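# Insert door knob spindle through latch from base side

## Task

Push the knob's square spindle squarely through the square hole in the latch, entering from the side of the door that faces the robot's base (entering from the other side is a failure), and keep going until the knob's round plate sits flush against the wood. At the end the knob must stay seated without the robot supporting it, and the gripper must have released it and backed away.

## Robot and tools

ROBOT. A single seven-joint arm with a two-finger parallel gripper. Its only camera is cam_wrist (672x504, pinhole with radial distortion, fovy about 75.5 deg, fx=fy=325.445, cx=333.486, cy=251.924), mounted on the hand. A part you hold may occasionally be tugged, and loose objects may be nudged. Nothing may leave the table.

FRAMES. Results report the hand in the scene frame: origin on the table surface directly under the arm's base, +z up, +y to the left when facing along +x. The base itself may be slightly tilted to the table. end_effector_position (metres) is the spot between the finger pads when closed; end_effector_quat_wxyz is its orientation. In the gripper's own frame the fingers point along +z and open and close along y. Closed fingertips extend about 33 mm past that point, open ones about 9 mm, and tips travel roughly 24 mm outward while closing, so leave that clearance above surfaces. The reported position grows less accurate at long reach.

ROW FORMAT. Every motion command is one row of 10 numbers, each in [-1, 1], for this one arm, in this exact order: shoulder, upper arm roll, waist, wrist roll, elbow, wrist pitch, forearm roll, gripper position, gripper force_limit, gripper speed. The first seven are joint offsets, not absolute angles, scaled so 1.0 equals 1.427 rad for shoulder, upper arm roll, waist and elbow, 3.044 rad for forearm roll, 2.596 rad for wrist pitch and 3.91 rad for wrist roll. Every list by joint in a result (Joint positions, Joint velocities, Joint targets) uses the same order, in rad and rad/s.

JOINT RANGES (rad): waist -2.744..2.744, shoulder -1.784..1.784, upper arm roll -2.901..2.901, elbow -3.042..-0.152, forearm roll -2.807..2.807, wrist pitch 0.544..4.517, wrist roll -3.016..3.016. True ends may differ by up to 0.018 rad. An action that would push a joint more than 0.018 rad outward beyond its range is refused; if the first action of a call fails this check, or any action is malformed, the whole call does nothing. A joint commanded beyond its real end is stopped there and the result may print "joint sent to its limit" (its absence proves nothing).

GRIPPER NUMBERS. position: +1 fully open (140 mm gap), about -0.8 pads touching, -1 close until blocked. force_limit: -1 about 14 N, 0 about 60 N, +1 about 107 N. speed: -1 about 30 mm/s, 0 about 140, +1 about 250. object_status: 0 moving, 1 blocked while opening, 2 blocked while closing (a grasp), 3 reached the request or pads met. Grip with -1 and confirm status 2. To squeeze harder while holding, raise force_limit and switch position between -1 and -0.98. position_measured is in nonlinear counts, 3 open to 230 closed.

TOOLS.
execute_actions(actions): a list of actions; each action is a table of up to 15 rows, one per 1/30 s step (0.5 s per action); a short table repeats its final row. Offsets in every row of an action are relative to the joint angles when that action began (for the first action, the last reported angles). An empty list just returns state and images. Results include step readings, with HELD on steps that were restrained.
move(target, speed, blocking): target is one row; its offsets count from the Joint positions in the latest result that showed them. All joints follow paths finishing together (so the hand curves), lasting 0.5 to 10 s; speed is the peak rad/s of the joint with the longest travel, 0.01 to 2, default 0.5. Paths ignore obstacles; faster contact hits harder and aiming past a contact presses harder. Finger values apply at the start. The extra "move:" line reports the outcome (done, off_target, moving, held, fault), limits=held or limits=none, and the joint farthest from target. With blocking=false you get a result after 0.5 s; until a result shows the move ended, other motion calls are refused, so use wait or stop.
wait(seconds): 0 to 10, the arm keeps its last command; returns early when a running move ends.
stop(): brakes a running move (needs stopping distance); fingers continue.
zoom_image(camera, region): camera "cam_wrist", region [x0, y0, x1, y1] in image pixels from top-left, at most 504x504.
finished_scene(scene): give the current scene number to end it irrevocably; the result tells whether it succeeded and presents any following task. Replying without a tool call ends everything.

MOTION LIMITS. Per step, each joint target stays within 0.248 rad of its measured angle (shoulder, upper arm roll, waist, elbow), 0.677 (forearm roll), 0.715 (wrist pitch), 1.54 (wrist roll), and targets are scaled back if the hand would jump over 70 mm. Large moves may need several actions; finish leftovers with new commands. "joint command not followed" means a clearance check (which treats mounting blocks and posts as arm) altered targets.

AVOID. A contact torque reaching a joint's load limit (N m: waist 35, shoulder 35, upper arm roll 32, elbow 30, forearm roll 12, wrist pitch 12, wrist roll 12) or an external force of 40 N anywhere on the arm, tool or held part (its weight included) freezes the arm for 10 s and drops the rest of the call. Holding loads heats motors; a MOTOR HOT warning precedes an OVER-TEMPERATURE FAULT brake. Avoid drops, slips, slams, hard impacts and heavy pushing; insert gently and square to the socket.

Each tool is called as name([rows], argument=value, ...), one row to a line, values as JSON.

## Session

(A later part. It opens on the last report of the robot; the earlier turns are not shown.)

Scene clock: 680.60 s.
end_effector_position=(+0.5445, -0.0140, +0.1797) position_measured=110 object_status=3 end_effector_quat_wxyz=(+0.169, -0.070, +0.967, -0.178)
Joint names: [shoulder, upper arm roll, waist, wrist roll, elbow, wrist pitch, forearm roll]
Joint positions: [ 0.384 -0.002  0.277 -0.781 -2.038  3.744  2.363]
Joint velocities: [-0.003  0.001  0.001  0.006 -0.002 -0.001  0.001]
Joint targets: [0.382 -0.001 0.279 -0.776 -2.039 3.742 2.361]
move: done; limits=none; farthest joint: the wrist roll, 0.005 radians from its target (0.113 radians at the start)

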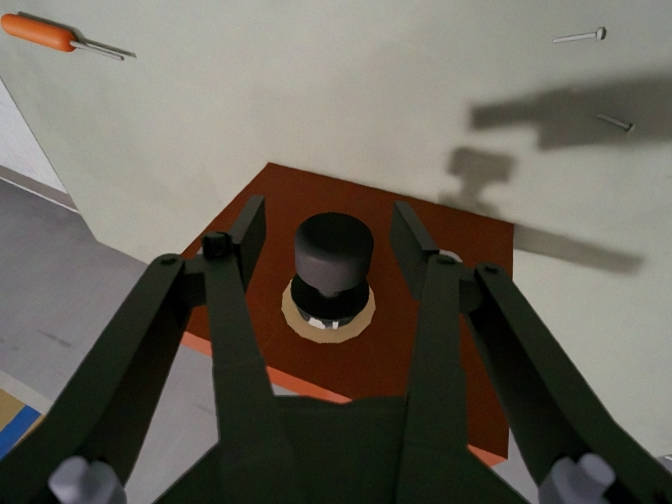

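zoom_image(camera="cam_wrist", region=[270, 200, 400, 350])

Region (270, 200, 400, 350) of cam_wrist's 672x504 image, scaled by 3.360, with more detail than that image has; it fills the left 437 columns of this view, and the rest is white.

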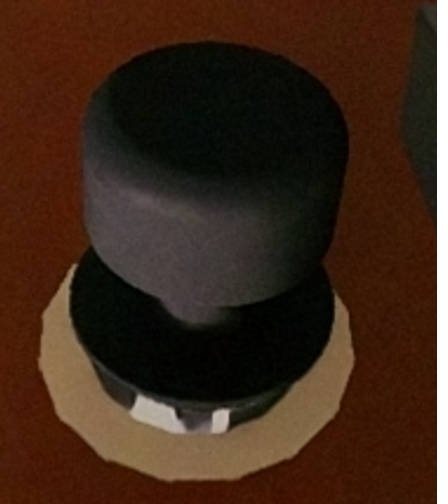

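move(target=[-0.008,0.001,0.008,0.0068,-0.016,-0.0025,-0.004,-1,-0.5,0], speed=0.1)

Scene clock: 687.63 s.
end_effector_position=(+0.5393, -0.0119, +0.1786) position_measured=232 object_status=3 end_effector_quat_wxyz=(+0.169, -0.070, +0.967, -0.177)
Joint names: [shoulder, upper arm roll, waist, wrist roll, elbow, wrist pitch, forearm roll]
Joint positions: [ 0.374 -0.002  0.286 -0.76  -2.059  3.739  2.353]
Joint velocities: [-0.    -0.001 -0.001  0.006  0.001 -0.001 -0.001]
Joint targets: [0.372 -0.001 0.288 -0.754 -2.060 3.737 2.351]
move: done; limits=none; farthest joint: the wrist roll, 0.005 radians from its target (0.025 radians at the start)

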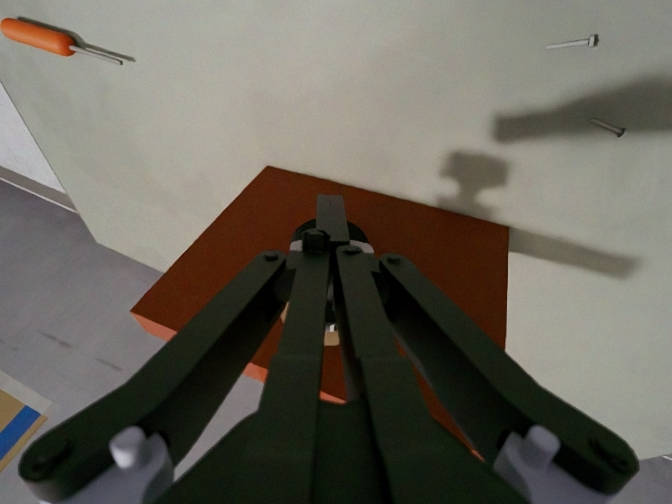

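move(target=[0.024,0.001,-0.008,-0.0125,0.049,0.008,0.0107,-1,-0.5,0], speed=0.03)

Scene clock: 692.00 s.
end_effector_position=(+0.5515, -0.0099, +0.1805) position_measured=232 object_status=3 end_effector_quat_wxyz=(+0.167, -0.067, +0.967, -0.179)
Joint names: [shoulder, upper arm roll, waist, wrist roll, elbow, wrist pitch, forearm roll]
Joint positions: [ 0.407 -0.002  0.277 -0.803 -1.993  3.764  2.386]
Joint velocities: [ 0.001  0.002 -0.    -0.006 -0.001  0.001 -0.   ]
Joint targets: [0.408 -0.001 0.274 -0.808 -1.989 3.760 2.385]
move: done; limits=none; farthest joint: the wrist roll, 0.005 radians from its target (0.051 radians at the start)

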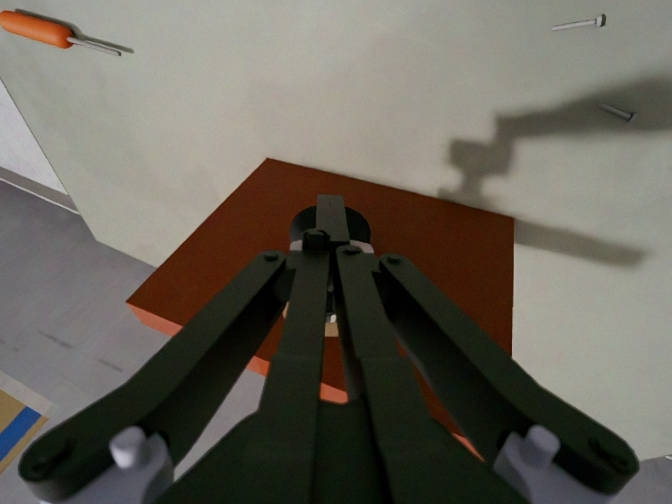

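move(target=[0.008,0.0005,-0.004,-0.0055,0.026,-0.006,0.002,-1,-0.5,0], speed=0.03)

Scene clock: 696.37 s.
end_effector_position=(+0.5523, -0.0101, +0.1802) position_measured=232 object_status=3 end_effector_quat_wxyz=(+0.162, -0.064, +0.968, -0.180)
Joint names: [shoulder, upper arm roll, waist, wrist roll, elbow, wrist pitch, forearm roll]
Joint positions: [ 0.42  -0.002  0.275 -0.82  -1.971  3.78   2.403]
Joint velocities: [ 0.001 -0.     0.    -0.008  0.002  0.001  0.   ]
Joint targets: [0.419 -0.001 0.272 -0.825 -1.956 3.748 2.393]
move: off_target; limits=none; farthest joint: the wrist pitch, 0.031 radians from its target (0.016 radians at the start)

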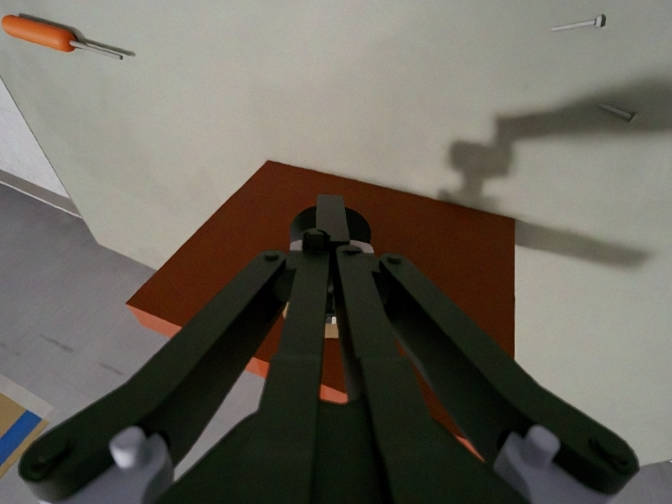

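move(target=[-0.08,0,0.02,0.035,-0.15,-0.03,-0.03,-1,-0.5,0], speed=0.3)

move(target=[-0.2,0,0,0,0.1,-0.1,-0.1,0.6,-0.5,0], speed=0.6)

Scene clock: 715.60 s.
end_effector_position=(+0.5079, -0.0156, +0.1733) position_measured=232 object_status=3 end_effector_quat_wxyz=(+0.164, -0.069, +0.969, -0.172)
Joint names: [shoulder, upper arm roll, waist, wrist roll, elbow, wrist pitch, forearm roll]
Joint positions: [ 0.308 -0.002  0.301 -0.689 -2.184  3.704  2.314]
Joint velocities: [ 0.001 -0.001 -0.     0.008 -0.002 -0.    -0.002]
Joint targets: [0.306 -0.002 0.303 -0.683 -2.185 3.702 2.312]
move: done; limits=none; farthest joint: the wrist roll, 0.005 radians from its target (0.139 radians at the start)

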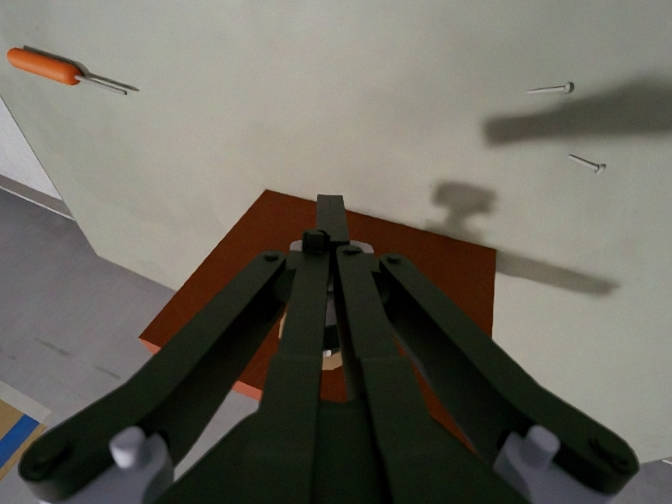

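Scene clock: 717.00 s.
end_effector_position=(+0.6907, +0.0692, +0.4376) position_measured=53 object_status=3 end_effector_quat_wxyz=(+0.457, -0.186, +0.863, -0.106)
Joint names: [shoulder, upper arm roll, waist, wrist roll, elbow, wrist pitch, forearm roll]
Joint positions: [ 0.021 -0.002  0.301 -0.689 -2.04   3.447  2.012]
Joint velocities: [-0.    -0.     0.    -0.     0.    -0.004 -0.   ]
Joint targets: [0.023 -0.002 0.301 -0.689 -2.041 3.444 2.010]
move: done; limits=none; farthest joint: the shoulder, 0.002 radians from its target (0.285 radians at the start)

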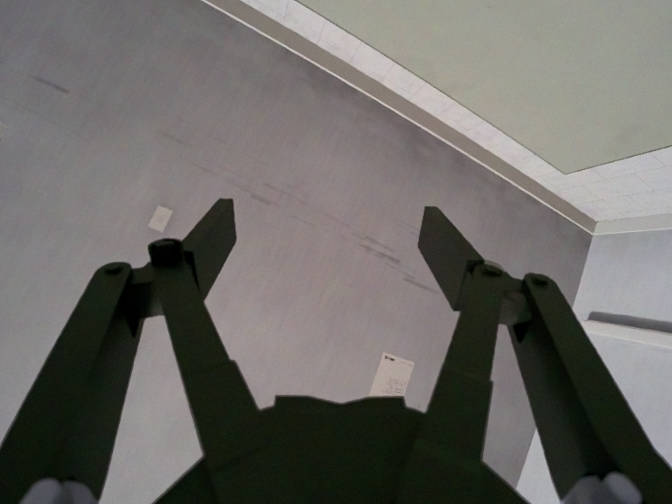

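move(target=[0.09,0,-0.24,-0.229,0.238,-0.557,-0.661,0.6,-0.5,0], speed=0.9)

Scene clock: 723.17 s.
end_effector_position=(+0.6546, -0.0030, +0.4030) position_measured=53 object_status=3 end_effector_quat_wxyz=(+0.007, +0.997, -0.002, +0.078)
Joint names: [shoulder, upper arm roll, waist, wrist roll, elbow, wrist pitch, forearm roll]
Joint positions: [ 0.148 -0.002 -0.04  -1.579 -1.702  2.003  0.002]
Joint velocities: [ 0.001 -0.001  0.    -0.005  0.     0.    -0.   ]
Joint targets: [0.149 -0.002 -0.042 -1.584 -1.700 2.001 -0.000]
move: done; limits=none; farthest joint: the wrist roll, 0.006 radians from its target (0.896 radians at the start)

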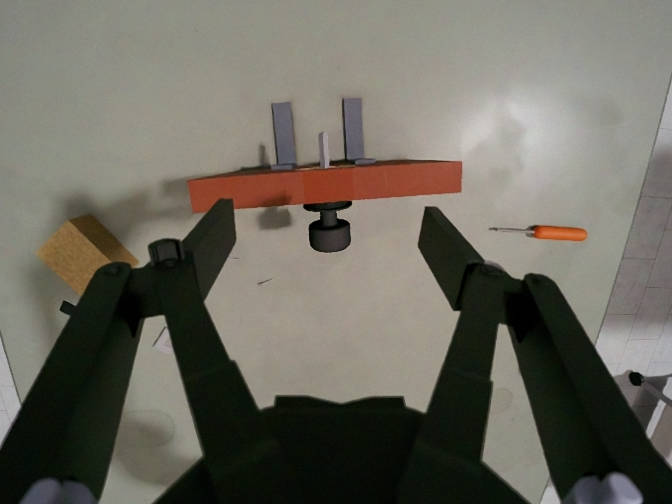

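zoom_image(camera="cam_wrist", region=[270, 110, 400, 260])

Region (270, 110, 400, 260) of cam_wrist's 672x504 image, scaled by 3.360, with more detail than that image has; it fills the left 437 columns of this view, and the rest is white.

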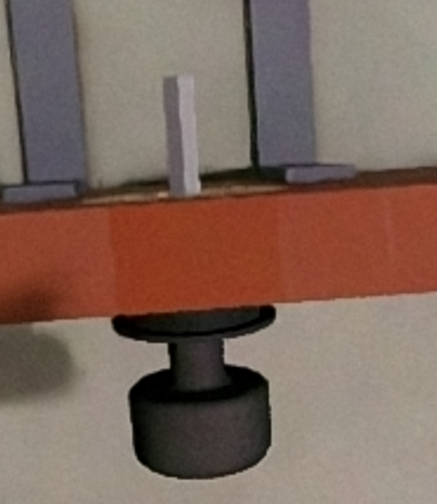

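move(target=[-0.0855,0,0,0,-0.2074,0.008,0,0.6,-0.5,0], speed=0.5)

zoom_image(camera="cam_wrist", region=[270, 40, 400, 160])

Scene clock: 729.47 s.
end_effector_position=(+0.5591, -0.0030, +0.3312) position_measured=53 object_status=3 end_effector_quat_wxyz=(+0.006, +1.000, -0.001, +0.000)
Joint names: [shoulder, upper arm roll, waist, wrist roll, elbow, wrist pitch, forearm roll]
Joint positions: [ 0.028 -0.002 -0.04  -1.581 -1.996  2.021  0.002]
Joint velocities: [ 0.001 -0.    -0.001 -0.    -0.     0.003  0.001]
Joint targets: [0.026 -0.002 -0.040 -1.579 -1.998 2.023 0.002]
move: done; limits=none; farthest joint: the wrist pitch, 0.003 radians from its target (0.021 radians at the start)

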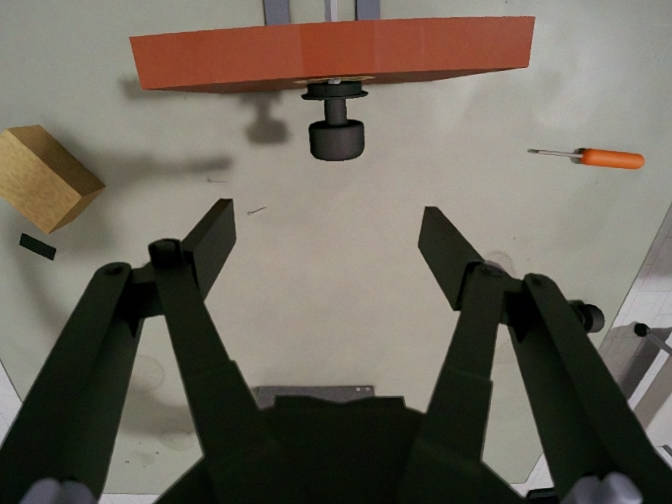

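Region (270, 40, 400, 160) of cam_wrist's 672x504 image, scaled by 3.877, with more detail than that image has; it fills the top 465 rows of this view, and the rest is white.

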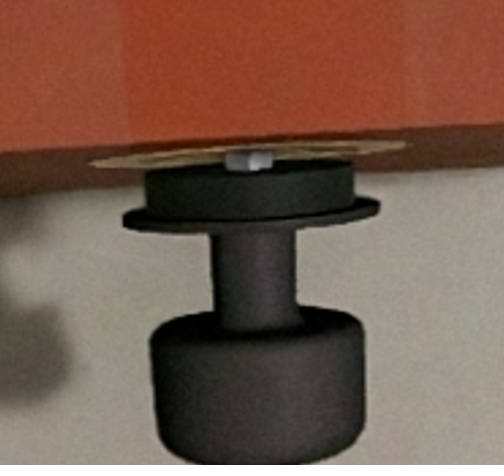

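move(target=[0.0375,0,-0.0154,0.778,-0.173,0.195,0,0.2,0,0], speed=1.3)

Scene clock: 751.57 s.
end_effector_position=(+0.5946, -0.0166, +0.2433) position_measured=104 object_status=3 end_effector_quat_wxyz=(+0.103, -0.041, +0.994, -0.014)
Joint names: [shoulder, upper arm roll, waist, wrist roll, elbow, wrist pitch, forearm roll]
Joint positions: [ 0.08  -0.002 -0.06   1.456 -2.241  2.525  0.002]
Joint velocities: [-0.     0.002 -0.001  0.004 -0.001 -0.001 -0.   ]
Joint targets: [0.081 -0.002 -0.062 1.462 -2.243 2.527 0.002]
move: done; limits=none; farthest joint: the wrist roll, 0.005 radians from its target (3.042 radians at the start)

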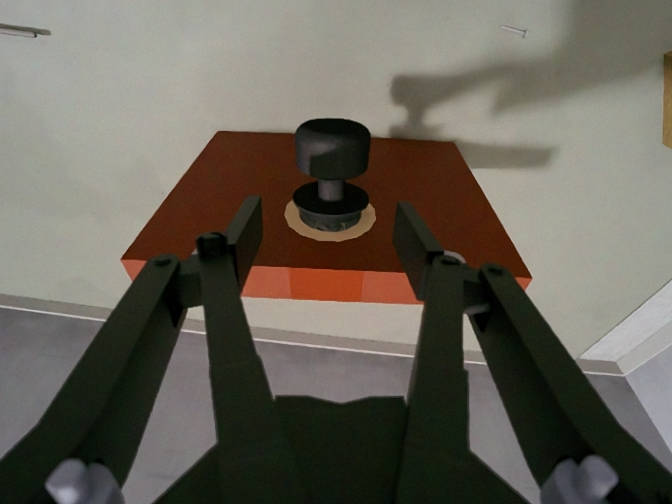

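move(target=[0.096,0,0.005,0,-0.050,0.079,0,0.2,0,0], speed=0.25)

Scene clock: 757.97 s.
end_effector_position=(+0.5860, -0.0148, +0.1601) position_measured=104 object_status=3 end_effector_quat_wxyz=(+0.101, -0.043, +0.994, -0.014)
Joint names: [shoulder, upper arm roll, waist, wrist roll, elbow, wrist pitch, forearm roll]
Joint positions: [ 0.216 -0.002 -0.055  1.458 -2.312  2.728  0.002]
Joint velocities: [ 0.     0.001 -0.     0.     0.     0.004 -0.   ]
Joint targets: [0.217 -0.002 -0.052 1.456 -2.313 2.730 0.002]
move: done; limits=none; farthest joint: the waist, 0.002 radians from its target (0.007 radians at the start)

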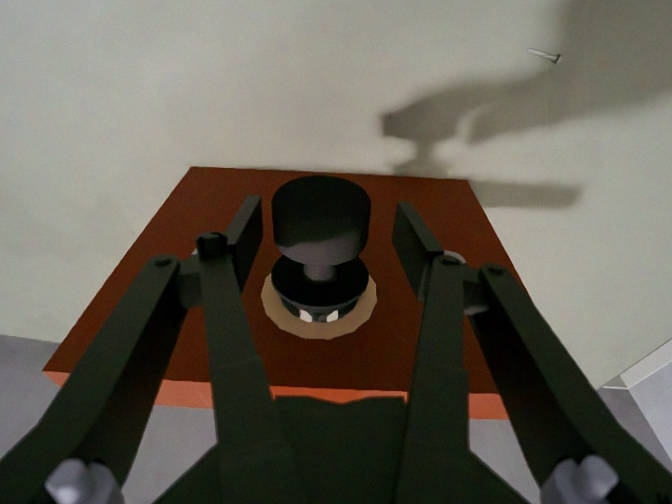

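move(target=[0,0,-0.0068,0,0,0,0,0.2,0,0], speed=0.1)

zoom_image(camera="cam_wrist", region=[250, 170, 410, 350])

Scene clock: 760.60 s.
end_effector_position=(+0.5860, -0.0191, +0.1603) position_measured=104 object_status=3 end_effector_quat_wxyz=(+0.101, -0.039, +0.994, -0.014)
Joint names: [shoulder, upper arm roll, waist, wrist roll, elbow, wrist pitch, forearm roll]
Joint positions: [ 0.216 -0.002 -0.062  1.458 -2.312  2.729  0.002]
Joint velocities: [ 0.001  0.002  0.     0.002 -0.001 -0.    -0.001]
Joint targets: [0.216 -0.002 -0.064 1.458 -2.312 2.728 0.002]
move: done; limits=none; farthest joint: the waist, 0.003 radians from its target (0.010 radians at the start)

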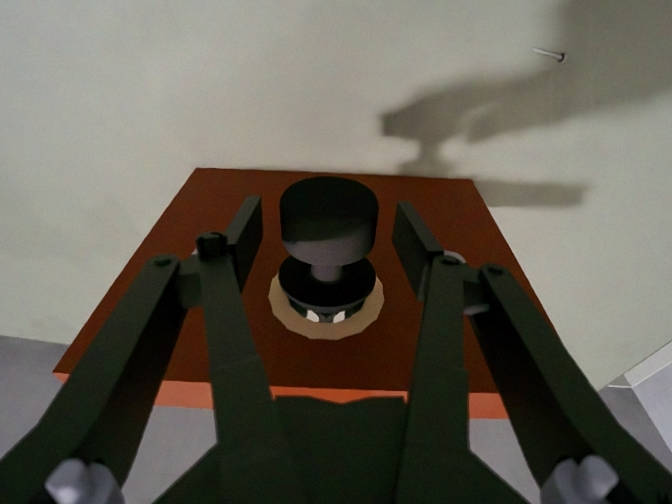

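Region (250, 170, 410, 350) of cam_wrist's 672x504 image, scaled by 2.800, with more detail than that image has.

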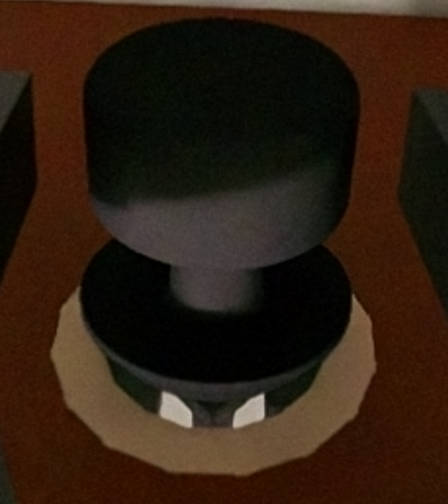

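zoom_image(camera="cam_wrist", region=[295, 295, 355, 330])

Region (295, 295, 355, 330) of cam_wrist's 672x504 image, scaled by 8.400, with more detail than that image has; it fills the top 294 rows of this view, and the rest is white.

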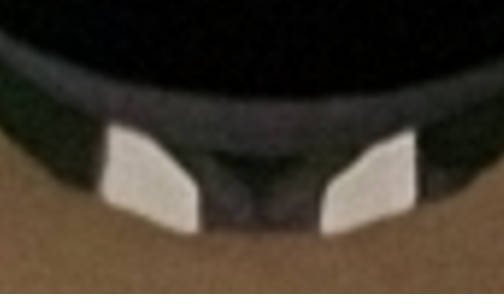

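execute_actions([
  [[0,0,0,0,0,0,0,-1,0.2,-0.4]],
  [[0,0,0,0,0,0,0,-1,0.2,-0.4]],
])

Scene clock: 766.47 s.
end_effector_position=(+0.5860, -0.0191, +0.1606) position_measured=149 object_status=2 end_effector_quat_wxyz=(+0.101, -0.040, +0.994, -0.014)
Joint names: [shoulder, upper arm roll, waist, wrist roll, elbow, wrist pitch, forearm roll]
Joint positions: [ 0.215 -0.002 -0.062  1.457 -2.312  2.728  0.002]
Joint velocities: [-0.001  0.    -0.    -0.     0.001  0.001 -0.   ]
Joint targets: [0.215 -0.002 -0.062 1.457 -2.312 2.728 0.002]
Step readings (joint positions; steps 1 to 15: 1st action; 16 to 30: 2nd action):
0: [0.216 -0.002 -0.062 1.458 -2.312 2.729 0.002]
1: [0.216 -0.002 -0.062 1.458 -2.312 2.729 0.002]
2: [0.216 -0.002 -0.062 1.458 -2.312 2.729 0.002]
4: [0.216 -0.002 -0.062 1.458 -2.312 2.729 0.002]
8: [0.216 -0.002 -0.062 1.458 -2.312 2.729 0.002]
15: [0.215 -0.002 -0.062 1.457 -2.312 2.728 0.002]
16: [0.215 -0.002 -0.062 1.457 -2.312 2.728 0.002]
17: [0.215 -0.002 -0.062 1.457 -2.312 2.728 0.002]
19: [0.215 -0.002 -0.062 1.457 -2.312 2.728 0.002]
23: [0.215 -0.002 -0.062 1.457 -2.312 2.728 0.002]
30: Joint positions above

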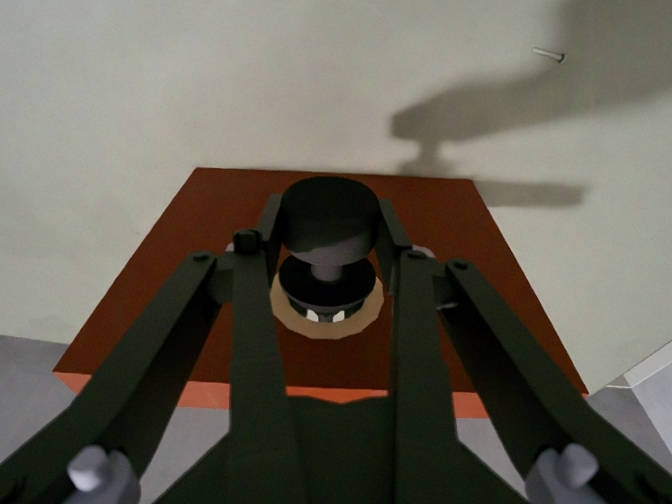

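move(target=[-0.0405,0,-0.0056,-0.0023,-0.0402,-0.0125,0,-1,0.2,-0.4], speed=0.05)

zoom_image(camera="cam_wrist", region=[260, 250, 400, 370])

Scene clock: 775.37 s.
end_effector_position=(+0.5585, -0.0211, +0.1619) position_measured=149 object_status=2 end_effector_quat_wxyz=(+0.083, -0.040, +0.996, -0.013)
Joint names: [shoulder, upper arm roll, waist, wrist roll, elbow, wrist pitch, forearm roll]
Joint positions: [ 0.161 -0.002 -0.068  1.451 -2.369  2.696  0.002]
Joint velocities: [-0.003 -0.    -0.    -0.004 -0.001 -0.002 -0.001]
Joint targets: [0.158 -0.002 -0.070 1.448 -2.369 2.695 0.002]
move: done; limits=none; farthest joint: the shoulder, 0.004 radians from its target (0.058 radians at the start)

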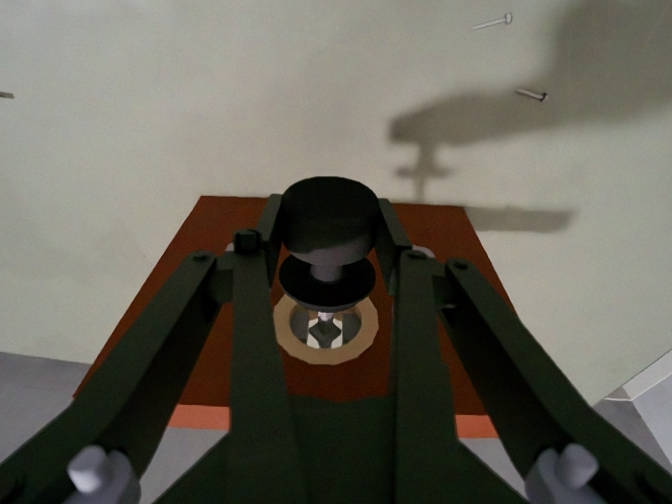

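Region (260, 250, 400, 370) of cam_wrist's 672x504 image, scaled by 3.600, with more detail than that image has; it fills the top 432 rows of this view, and the rest is white.

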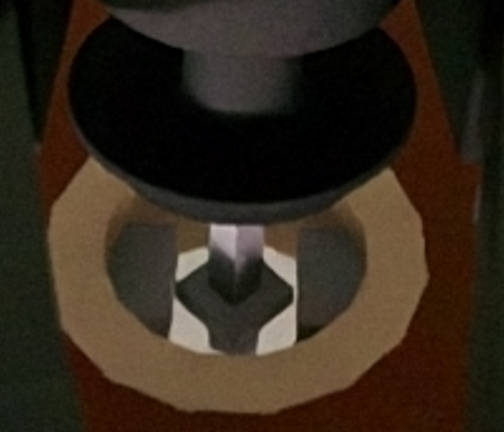

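move(target=[0.0301,0,0.0046,0.0023,0.043,-0.0027,0,-1,0.2,-0.4], speed=0.04)

zoom_image(camera="cam_wrist", region=[260, 250, 400, 370])

Scene clock: 796.27 s.
end_effector_position=(+0.5779, -0.0195, +0.1620) position_measured=149 object_status=2 end_effector_quat_wxyz=(+0.088, -0.040, +0.995, -0.013)
Joint names: [shoulder, upper arm roll, waist, wrist roll, elbow, wrist pitch, forearm roll]
Joint positions: [ 0.204 -0.002 -0.063  1.456 -2.311  2.688  0.002]
Joint velocities: [ 0.001 -0.     0.002  0.004  0.002  0.     0.001]
Joint targets: [0.204 -0.002 -0.061 1.460 -2.308 2.689 0.002]
move: done; limits=none; farthest joint: the wrist roll, 0.004 radians from its target (0.010 radians at the start)

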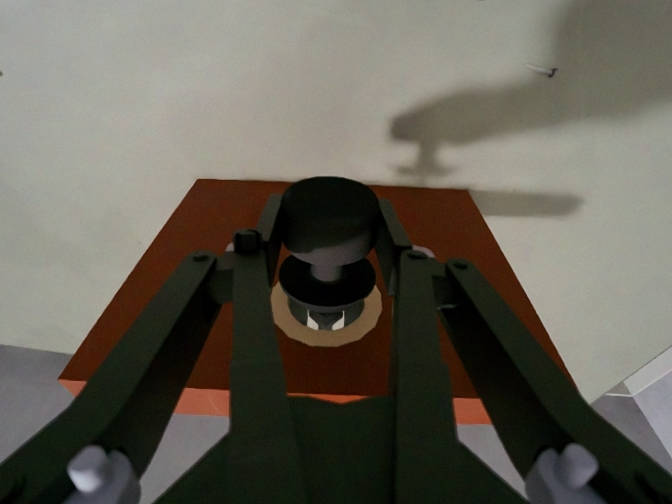

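Region (260, 250, 400, 370) of cam_wrist's 672x504 image, scaled by 3.600, with more detail than that image has; it fills the top 432 rows of this view, and the rest is white.

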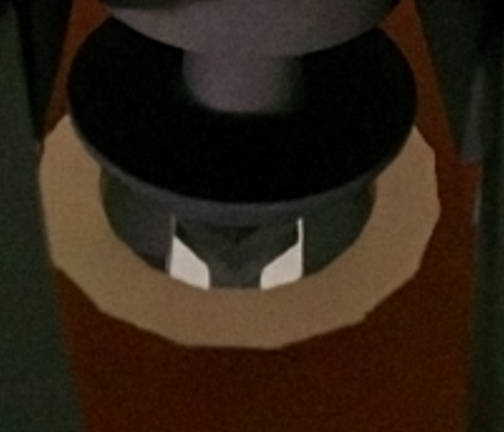

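move(target=[0.0182,0,0.003,0.0016,0.0295,-0.005,0,-1,0.2,-0.4], speed=0.03)

zoom_image(camera="cam_wrist", region=[260, 250, 400, 370])

Scene clock: 801.10 s.
end_effector_position=(+0.5871, -0.0187, +0.1625) position_measured=149 object_status=2 end_effector_quat_wxyz=(+0.086, -0.040, +0.995, -0.013)
Joint names: [shoulder, upper arm roll, waist, wrist roll, elbow, wrist pitch, forearm roll]
Joint positions: [ 0.226 -0.002 -0.062  1.457 -2.274  2.669  0.002]
Joint velocities: [ 0.001 -0.     0.    -0.     0.002 -0.003 -0.   ]
Joint targets: [0.230 -0.002 -0.059 1.462 -2.269 2.675 0.002]
move: done; limits=none; farthest joint: the wrist pitch, 0.006 radians from its target (0.013 radians at the start)

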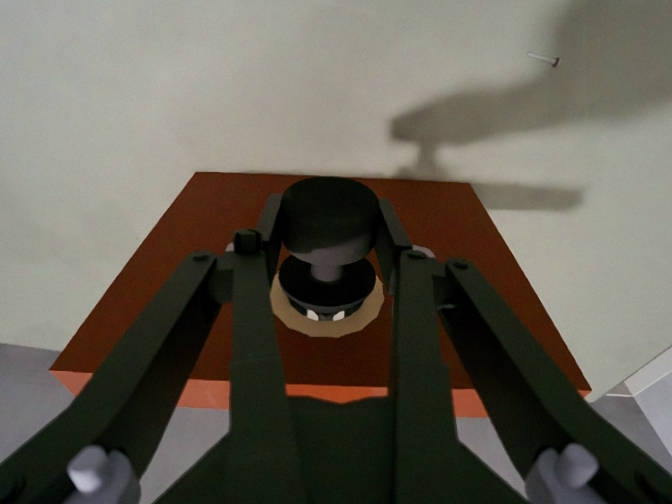

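Region (260, 250, 400, 370) of cam_wrist's 672x504 image, scaled by 3.600, with more detail than that image has; it fills the top 432 rows of this view, and the rest is white.

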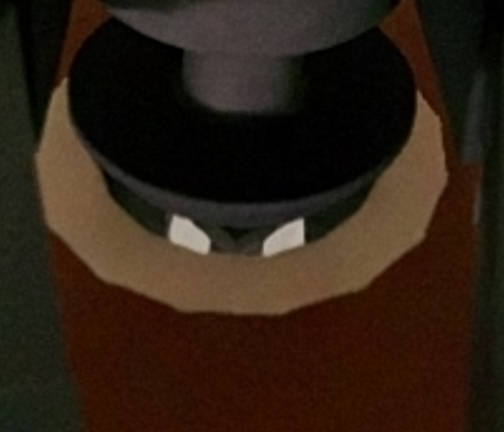

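move(target=[-0.003,0,0.002,0.001,0.014,0.0165,0,-1,0.2,-0.4], speed=0.03)

Scene clock: 808.97 s.
end_effector_position=(+0.5873, -0.0187, +0.1627) position_measured=149 object_status=2 end_effector_quat_wxyz=(+0.086, -0.040, +0.995, -0.013)
Joint names: [shoulder, upper arm roll, waist, wrist roll, elbow, wrist pitch, forearm roll]
Joint positions: [ 0.226 -0.002 -0.062  1.458 -2.273  2.669  0.002]
Joint velocities: [ 0.001 -0.001  0.002  0.     0.002 -0.     0.   ]
Joint targets: [0.222 -0.002 -0.059 1.461 -2.254 2.712 0.002]
move: off_target; limits=none; farthest joint: the wrist pitch, 0.043 radians from its target (0.043 radians at the start)

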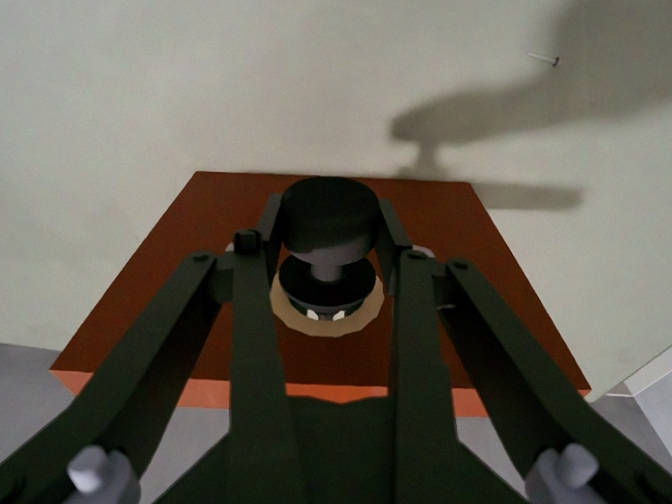

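execute_actions([
  [[-0.003,0,0.002,0.001,0.014,0.0165,0,-1,0.2,-0.4],[-0.003,0,0.002,0.001,0.0145,0.017,0,-1,0.2,-0.4],[-0.0034,0,0.002,0.001,0.015,0.018,0,-1,0.2,-0.4],[-0.0036,0,0.002,0.001,0.0155,0.0185,0,-1,0.2,-0.4],[-0.0038,0,0.002,0.001,0.016,0.019,0,-1,0.2,-0.4],[-0.004,0,0.002,0.001,0.0165,0.020,0,-1,0.2,-0.4],[-0.0042,0,0.002,0.001,0.017,0.0205,0,-1,0.2,-0.4],[-0.0044,0,0.002,0.001,0.0175,0.021,0,-1,0.2,-0.4],[-0.0046,0,0.002,0.001,0.018,0.022,0,-1,0.2,-0.4],[-0.0048,0,0.002,0.001,0.0185,0.0225,0,-1,0.2,-0.4],[-0.005,0,0.002,0.001,0.019,0.023,0,-1,0.2,-0.4]],
])

Scene clock: 816.77 s.
end_effector_position=(+0.5874, -0.0187, +0.1627) position_measured=149 object_status=2 end_effector_quat_wxyz=(+0.086, -0.040, +0.995, -0.013)
Joint names: [shoulder, upper arm roll, waist, wrist roll, elbow, wrist pitch, forearm roll]
Joint positions: [ 0.226 -0.002 -0.062  1.458 -2.273  2.669  0.002]
Joint velocities: [-0.     0.002  0.001 -0.     0.     0.     0.001]
Joint targets: [0.219 -0.002 -0.059 1.462 -2.246 2.729 0.002]
Step readings (joint positions):
0: [0.226 -0.002 -0.062 1.458 -2.273 2.669 0.002]
1: [0.226 -0.002 -0.062 1.458 -2.273 2.669 0.002]
2: [0.226 -0.002 -0.062 1.458 -2.273 2.669 0.002]
4: [0.226 -0.002 -0.062 1.458 -2.273 2.669 0.002]
8: [0.226 -0.002 -0.062 1.458 -2.273 2.669 0.002]
15: Joint positions above

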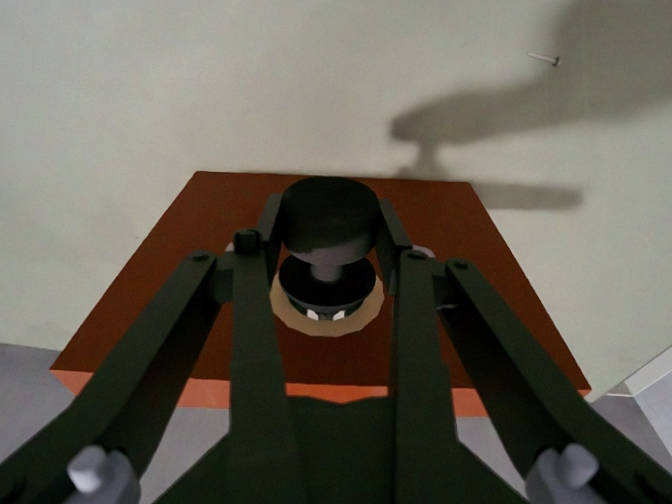

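move(target=[-0.0745,0,-0.0075,-0.003,-0.111,0.0235,0,-1,0.2,-0.4], speed=0.08)

zoom_image(camera="cam_wrist", region=[260, 270, 400, 400])

Scene clock: 829.17 s.
end_effector_position=(+0.5421, -0.0221, +0.1605) position_measured=149 object_status=2 end_effector_quat_wxyz=(+0.086, -0.038, +0.995, -0.014)
Joint names: [shoulder, upper arm roll, waist, wrist roll, elbow, wrist pitch, forearm roll]
Joint positions: [ 0.124 -0.002 -0.071  1.451 -2.431  2.726  0.002]
Joint velocities: [-0.    -0.001 -0.001 -0.    -0.003  0.004  0.   ]
Joint targets: [0.120 -0.002 -0.072 1.446 -2.431 2.730 0.002]
move: done; limits=none; farthest joint: the wrist roll, 0.005 radians from its target (0.011 radians at the start)

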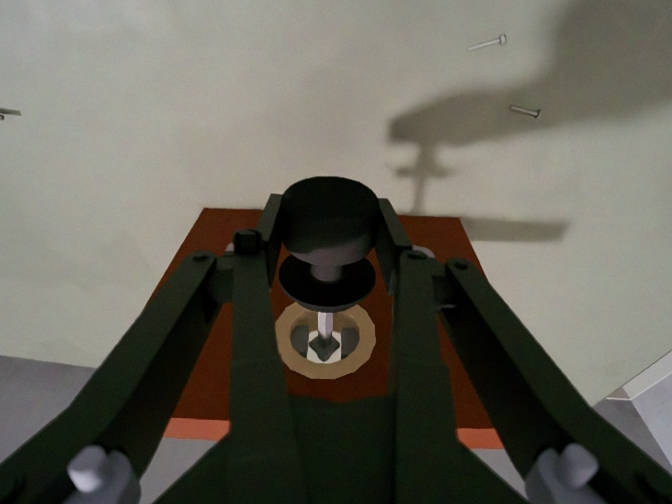

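Region (260, 270, 400, 400) of cam_wrist's 672x504 image, scaled by 3.600, with more detail than that image has; it fills the top 468 rows of this view, and the rest is white.

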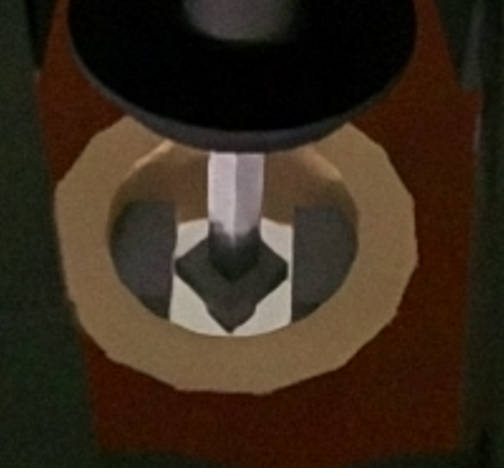

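execute_actions([
  [[0,0,0,0,0,0,0,0.4,0.2,-0.3]],
  [[-0.03,0,0,0,0.01,-0.02,0,0.4,0.2,-0.3]],
])

Scene clock: 840.47 s.
end_effector_position=(+0.5469, -0.0220, +0.1831) position_measured=78 object_status=3 end_effector_quat_wxyz=(+0.091, -0.039, +0.995, -0.014)
Joint names: [shoulder, upper arm roll, waist, wrist roll, elbow, wrist pitch, forearm roll]
Joint positions: [ 0.081 -0.002 -0.071  1.451 -2.417  2.678  0.002]
Joint velocities: [ 0.002  0.001 -0.    -0.001 -0.    -0.018 -0.001]
Joint targets: [0.081 -0.002 -0.071 1.451 -2.418 2.674 0.002]
Step readings (joint positions; steps 1 to 15: 1st action; 16 to 30: 2nd action):
0: [0.124 -0.002 -0.071 1.451 -2.432 2.726 0.002]
1: [0.124 -0.002 -0.071 1.451 -2.432 2.726 0.002]
2: [0.124 -0.002 -0.071 1.451 -2.432 2.726 0.002]
4: [0.124 -0.002 -0.071 1.451 -2.432 2.726 0.002]
8: [0.124 -0.002 -0.071 1.451 -2.432 2.726 0.002]
15: [0.124 -0.002 -0.071 1.451 -2.432 2.726 0.002]
16: [0.118 -0.002 -0.071 1.451 -2.432 2.716 0.002]
17: [0.108 -0.002 -0.071 1.451 -2.429 2.708 0.002]
19: [0.092 -0.002 -0.071 1.451 -2.422 2.698 0.002]
23: [0.081 -0.002 -0.071 1.451 -2.417 2.687 0.002]
30: Joint positions above

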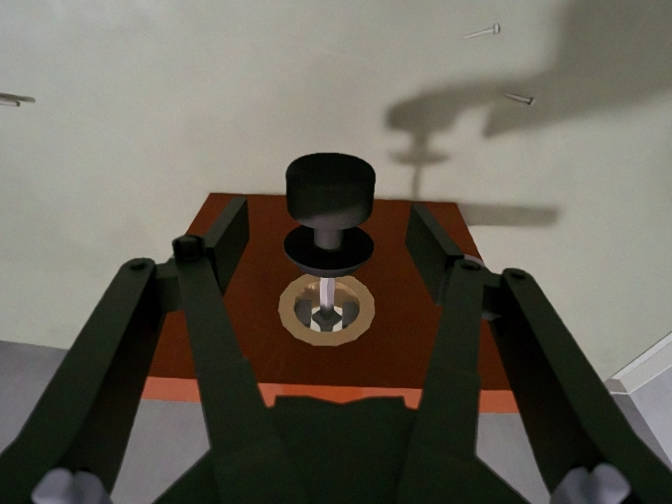

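move(target=[0.143,0,0,0,0.44,-0.271,0,0.4,0.2,-0.3], speed=0.5)

zoom_image(camera="cam_wrist", region=[260, 90, 400, 260])

Scene clock: 844.53 s.
end_effector_position=(+0.5993, -0.0227, +0.2720) position_measured=78 object_status=3 end_effector_quat_wxyz=(-0.047, -0.038, +0.998, -0.003)
Joint names: [shoulder, upper arm roll, waist, wrist roll, elbow, wrist pitch, forearm roll]
Joint positions: [ 0.284 -0.002 -0.071  1.451 -1.791  1.978  0.002]
Joint velocities: [ 0.    -0.001  0.001  0.     0.002 -0.005  0.001]
Joint targets: [0.285 -0.002 -0.071 1.451 -1.790 1.975 0.002]
move: done; limits=none; farthest joint: the wrist pitch, 0.003 radians from its target (0.701 radians at the start)

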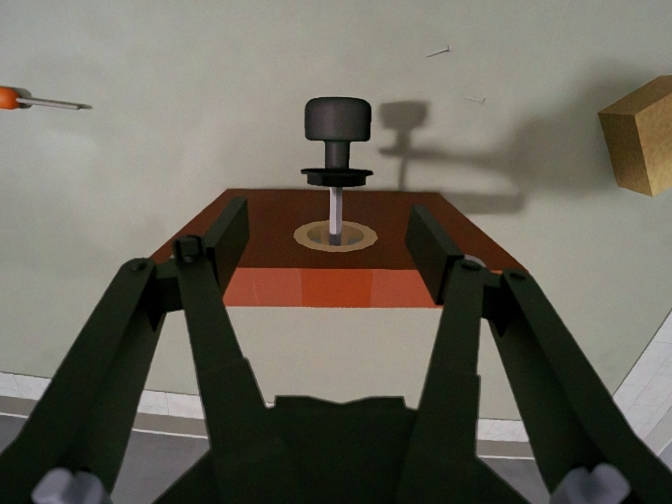

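Region (260, 90, 400, 260) of cam_wrist's 672x504 image, scaled by 2.965, with more detail than that image has; it fills the left 415 columns of this view, and the rest is white.

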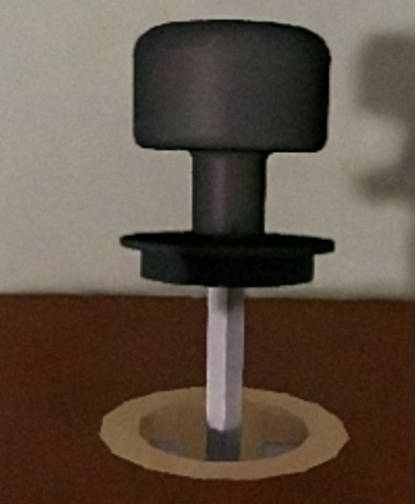

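move(target=[-0.2,0,-0.35,-0.13,-0.2,0,0,0.4,0.2,-0.3], speed=0.6)

Scene clock: 861.43 s.
end_effector_position=(+0.4409, -0.2627, +0.3105) position_measured=78 object_status=3 end_effector_quat_wxyz=(-0.039, -0.040, +0.998, +0.020)
Joint names: [shoulder, upper arm roll, waist, wrist roll, elbow, wrist pitch, forearm roll]
Joint positions: [-0.    -0.004 -0.569  0.948 -2.075  1.978  0.002]
Joint velocities: [ 0.     0.001 -0.    -0.005 -0.    -0.     0.   ]
Joint targets: [-0.002 -0.002 -0.570 0.942 -2.077 1.978 0.002]
move: done; limits=none; farthest joint: the wrist roll, 0.005 radians from its target (0.508 radians at the start)

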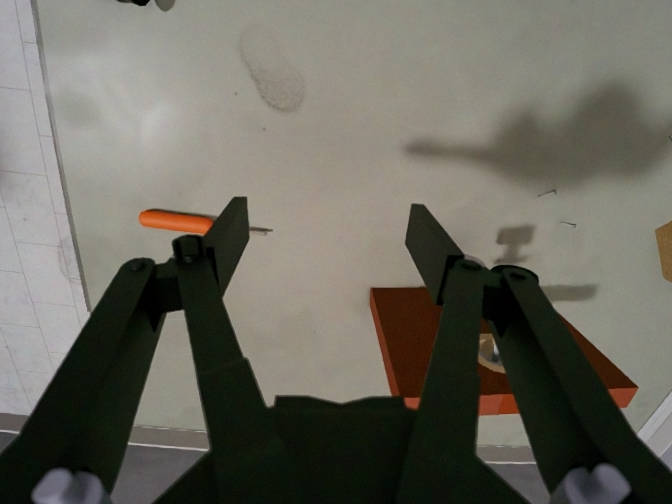

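move(target=[-0.175,0,-0.245,-0.09,-0.193,0.047,0,0.4,0.2,-0.3], speed=0.6)

Scene clock: 866.03 s.
end_effector_position=(+0.2903, -0.3565, +0.3190) position_measured=78 object_status=3 end_effector_quat_wxyz=(+0.002, -0.039, +0.999, -0.005)
Joint names: [shoulder, upper arm roll, waist, wrist roll, elbow, wrist pitch, forearm roll]
Joint positions: [-0.248 -0.006 -0.916  0.601 -2.349  2.098  0.002]
Joint velocities: [-0.     0.    -0.    -0.004 -0.001  0.    -0.003]
Joint targets: [-0.250 -0.004 -0.918 0.596 -2.350 2.100 0.002]
move: done; limits=none; farthest joint: the wrist roll, 0.005 radians from its target (0.350 radians at the start)

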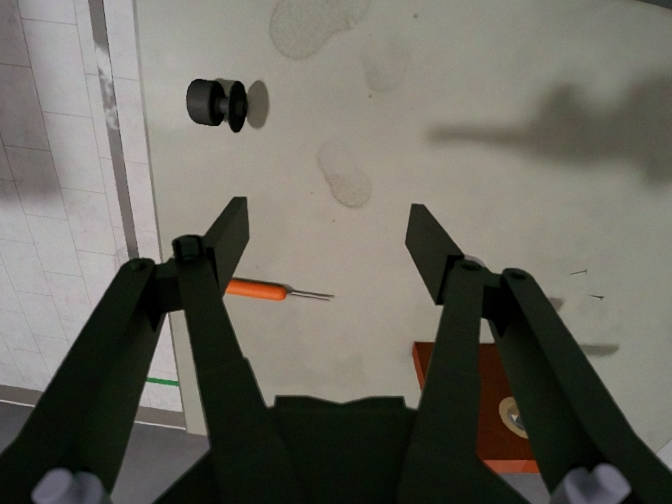

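move(target=[0.147,0.002,0.5935,0.2187,-0.038,0.176,0,0.3,0.2,-0.3], speed=0.7)

Scene clock: 900.00 s.
end_effector_position=(+0.5443, -0.0209, +0.2380) position_measured=91 object_status=3 end_effector_quat_wxyz=(+0.096, -0.039, +0.995, -0.014)
Joint names: [shoulder, upper arm roll, waist, wrist roll, elbow, wrist pitch, forearm roll]
Joint positions: [-0.04  -0.001 -0.071  1.451 -2.402  2.553  0.002]
Joint velocities: [-0.001  0.     0.     0.006  0.     0.001  0.001]
Joint targets: [-0.038 -0.003 -0.069 1.456 -2.403 2.555 0.002]
move: done; limits=none; farthest joint: the wrist roll, 0.005 radians from its target (0.857 radians at the start)

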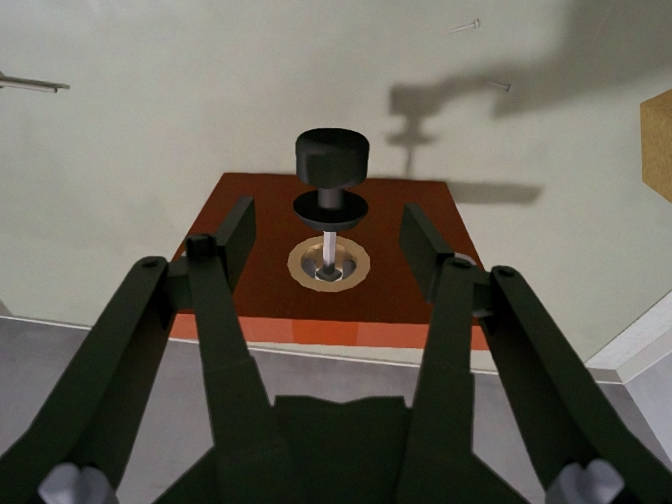

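zoom_image(camera="cam_wrist", region=[290, 190, 370, 300])

Region (290, 190, 370, 300) of cam_wrist's 672x504 image, scaled by 4.582, with more detail than that image has; it fills the left 367 columns of this view, and the rest is white.

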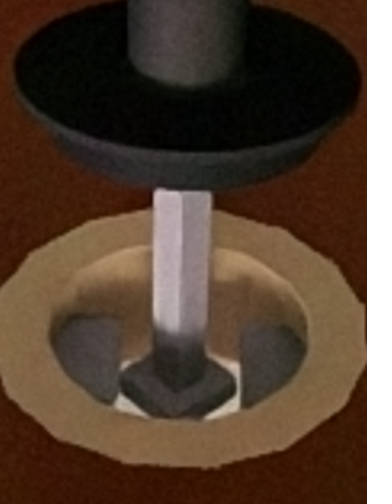

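move(target=[0.108,0,-0.003,0,-0.0458,0.0884,0,0.3,0.2,-0.3], speed=0.25)

Scene clock: 908.33 s.
end_effector_position=(+0.5409, -0.0231, +0.1592) position_measured=91 object_status=3 end_effector_quat_wxyz=(+0.101, -0.037, +0.994, -0.015)
Joint names: [shoulder, upper arm roll, waist, wrist roll, elbow, wrist pitch, forearm roll]
Joint positions: [ 0.113 -0.001 -0.073  1.453 -2.467  2.78   0.002]
Joint velocities: [-0.    -0.    -0.     0.001 -0.001  0.003 -0.001]
Joint targets: [0.114 -0.001 -0.075 1.451 -2.468 2.783 0.002]
move: done; limits=none; farthest joint: the waist, 0.002 radians from its target (0.004 radians at the start)

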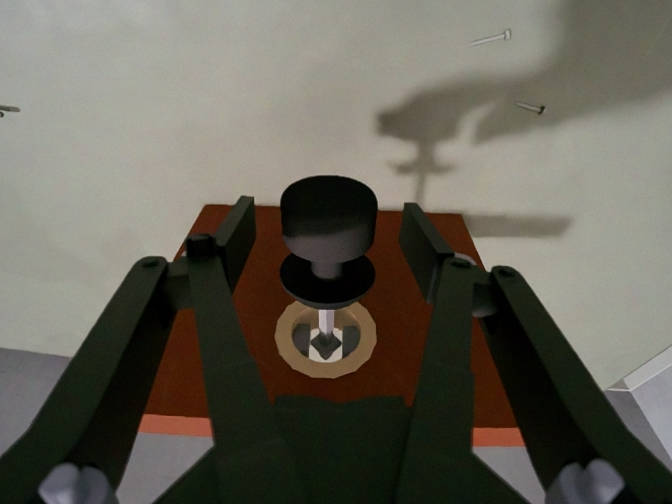

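execute_actions([
  [[0,0,0,0,0,0,0,-1,0.2,-0.3]],
  [[0,0,0,0,0,0,0,-1,0.2,-0.3]],
])

Scene clock: 911.07 s.
end_effector_position=(+0.5411, -0.0230, +0.1593) position_measured=149 object_status=2 end_effector_quat_wxyz=(+0.101, -0.038, +0.994, -0.015)
Joint names: [shoulder, upper arm roll, waist, wrist roll, elbow, wrist pitch, forearm roll]
Joint positions: [ 0.113 -0.001 -0.073  1.45  -2.467  2.781  0.002]
Joint velocities: [-0.     0.    -0.     0.    -0.001  0.     0.   ]
Joint targets: [0.113 -0.001 -0.073 1.451 -2.467 2.781 0.002]
Step readings (joint positions; steps 1 to 15: 1st action; 16 to 30: 2nd action):
0: [0.113 -0.001 -0.073 1.453 -2.467 2.781 0.002]
1: [0.113 -0.001 -0.073 1.453 -2.467 2.781 0.002]
2: [0.113 -0.001 -0.073 1.453 -2.467 2.781 0.002]
4: [0.113 -0.001 -0.073 1.453 -2.467 2.781 0.002]
8: [0.113 -0.001 -0.073 1.453 -2.467 2.781 0.002]
15: [0.113 -0.001 -0.073 1.451 -2.467 2.781 0.002]
16: [0.113 -0.001 -0.073 1.451 -2.467 2.781 0.002]
17: [0.113 -0.001 -0.073 1.450 -2.467 2.781 0.002]
19: [0.113 -0.001 -0.073 1.450 -2.467 2.781 0.002]
23: [0.113 -0.001 -0.073 1.450 -2.467 2.781 0.002]
30: Joint positions above

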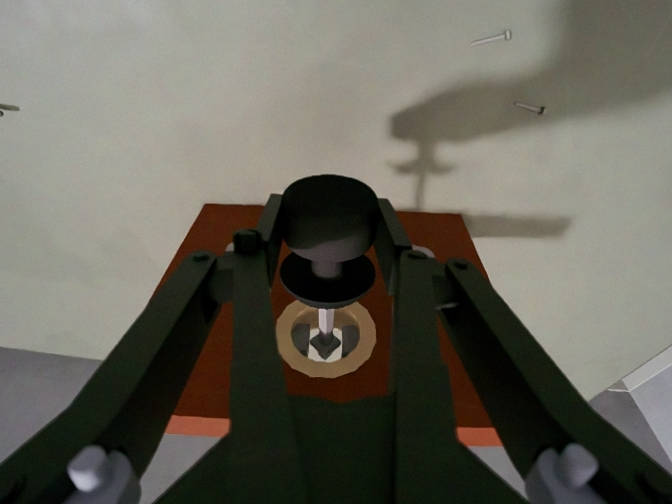

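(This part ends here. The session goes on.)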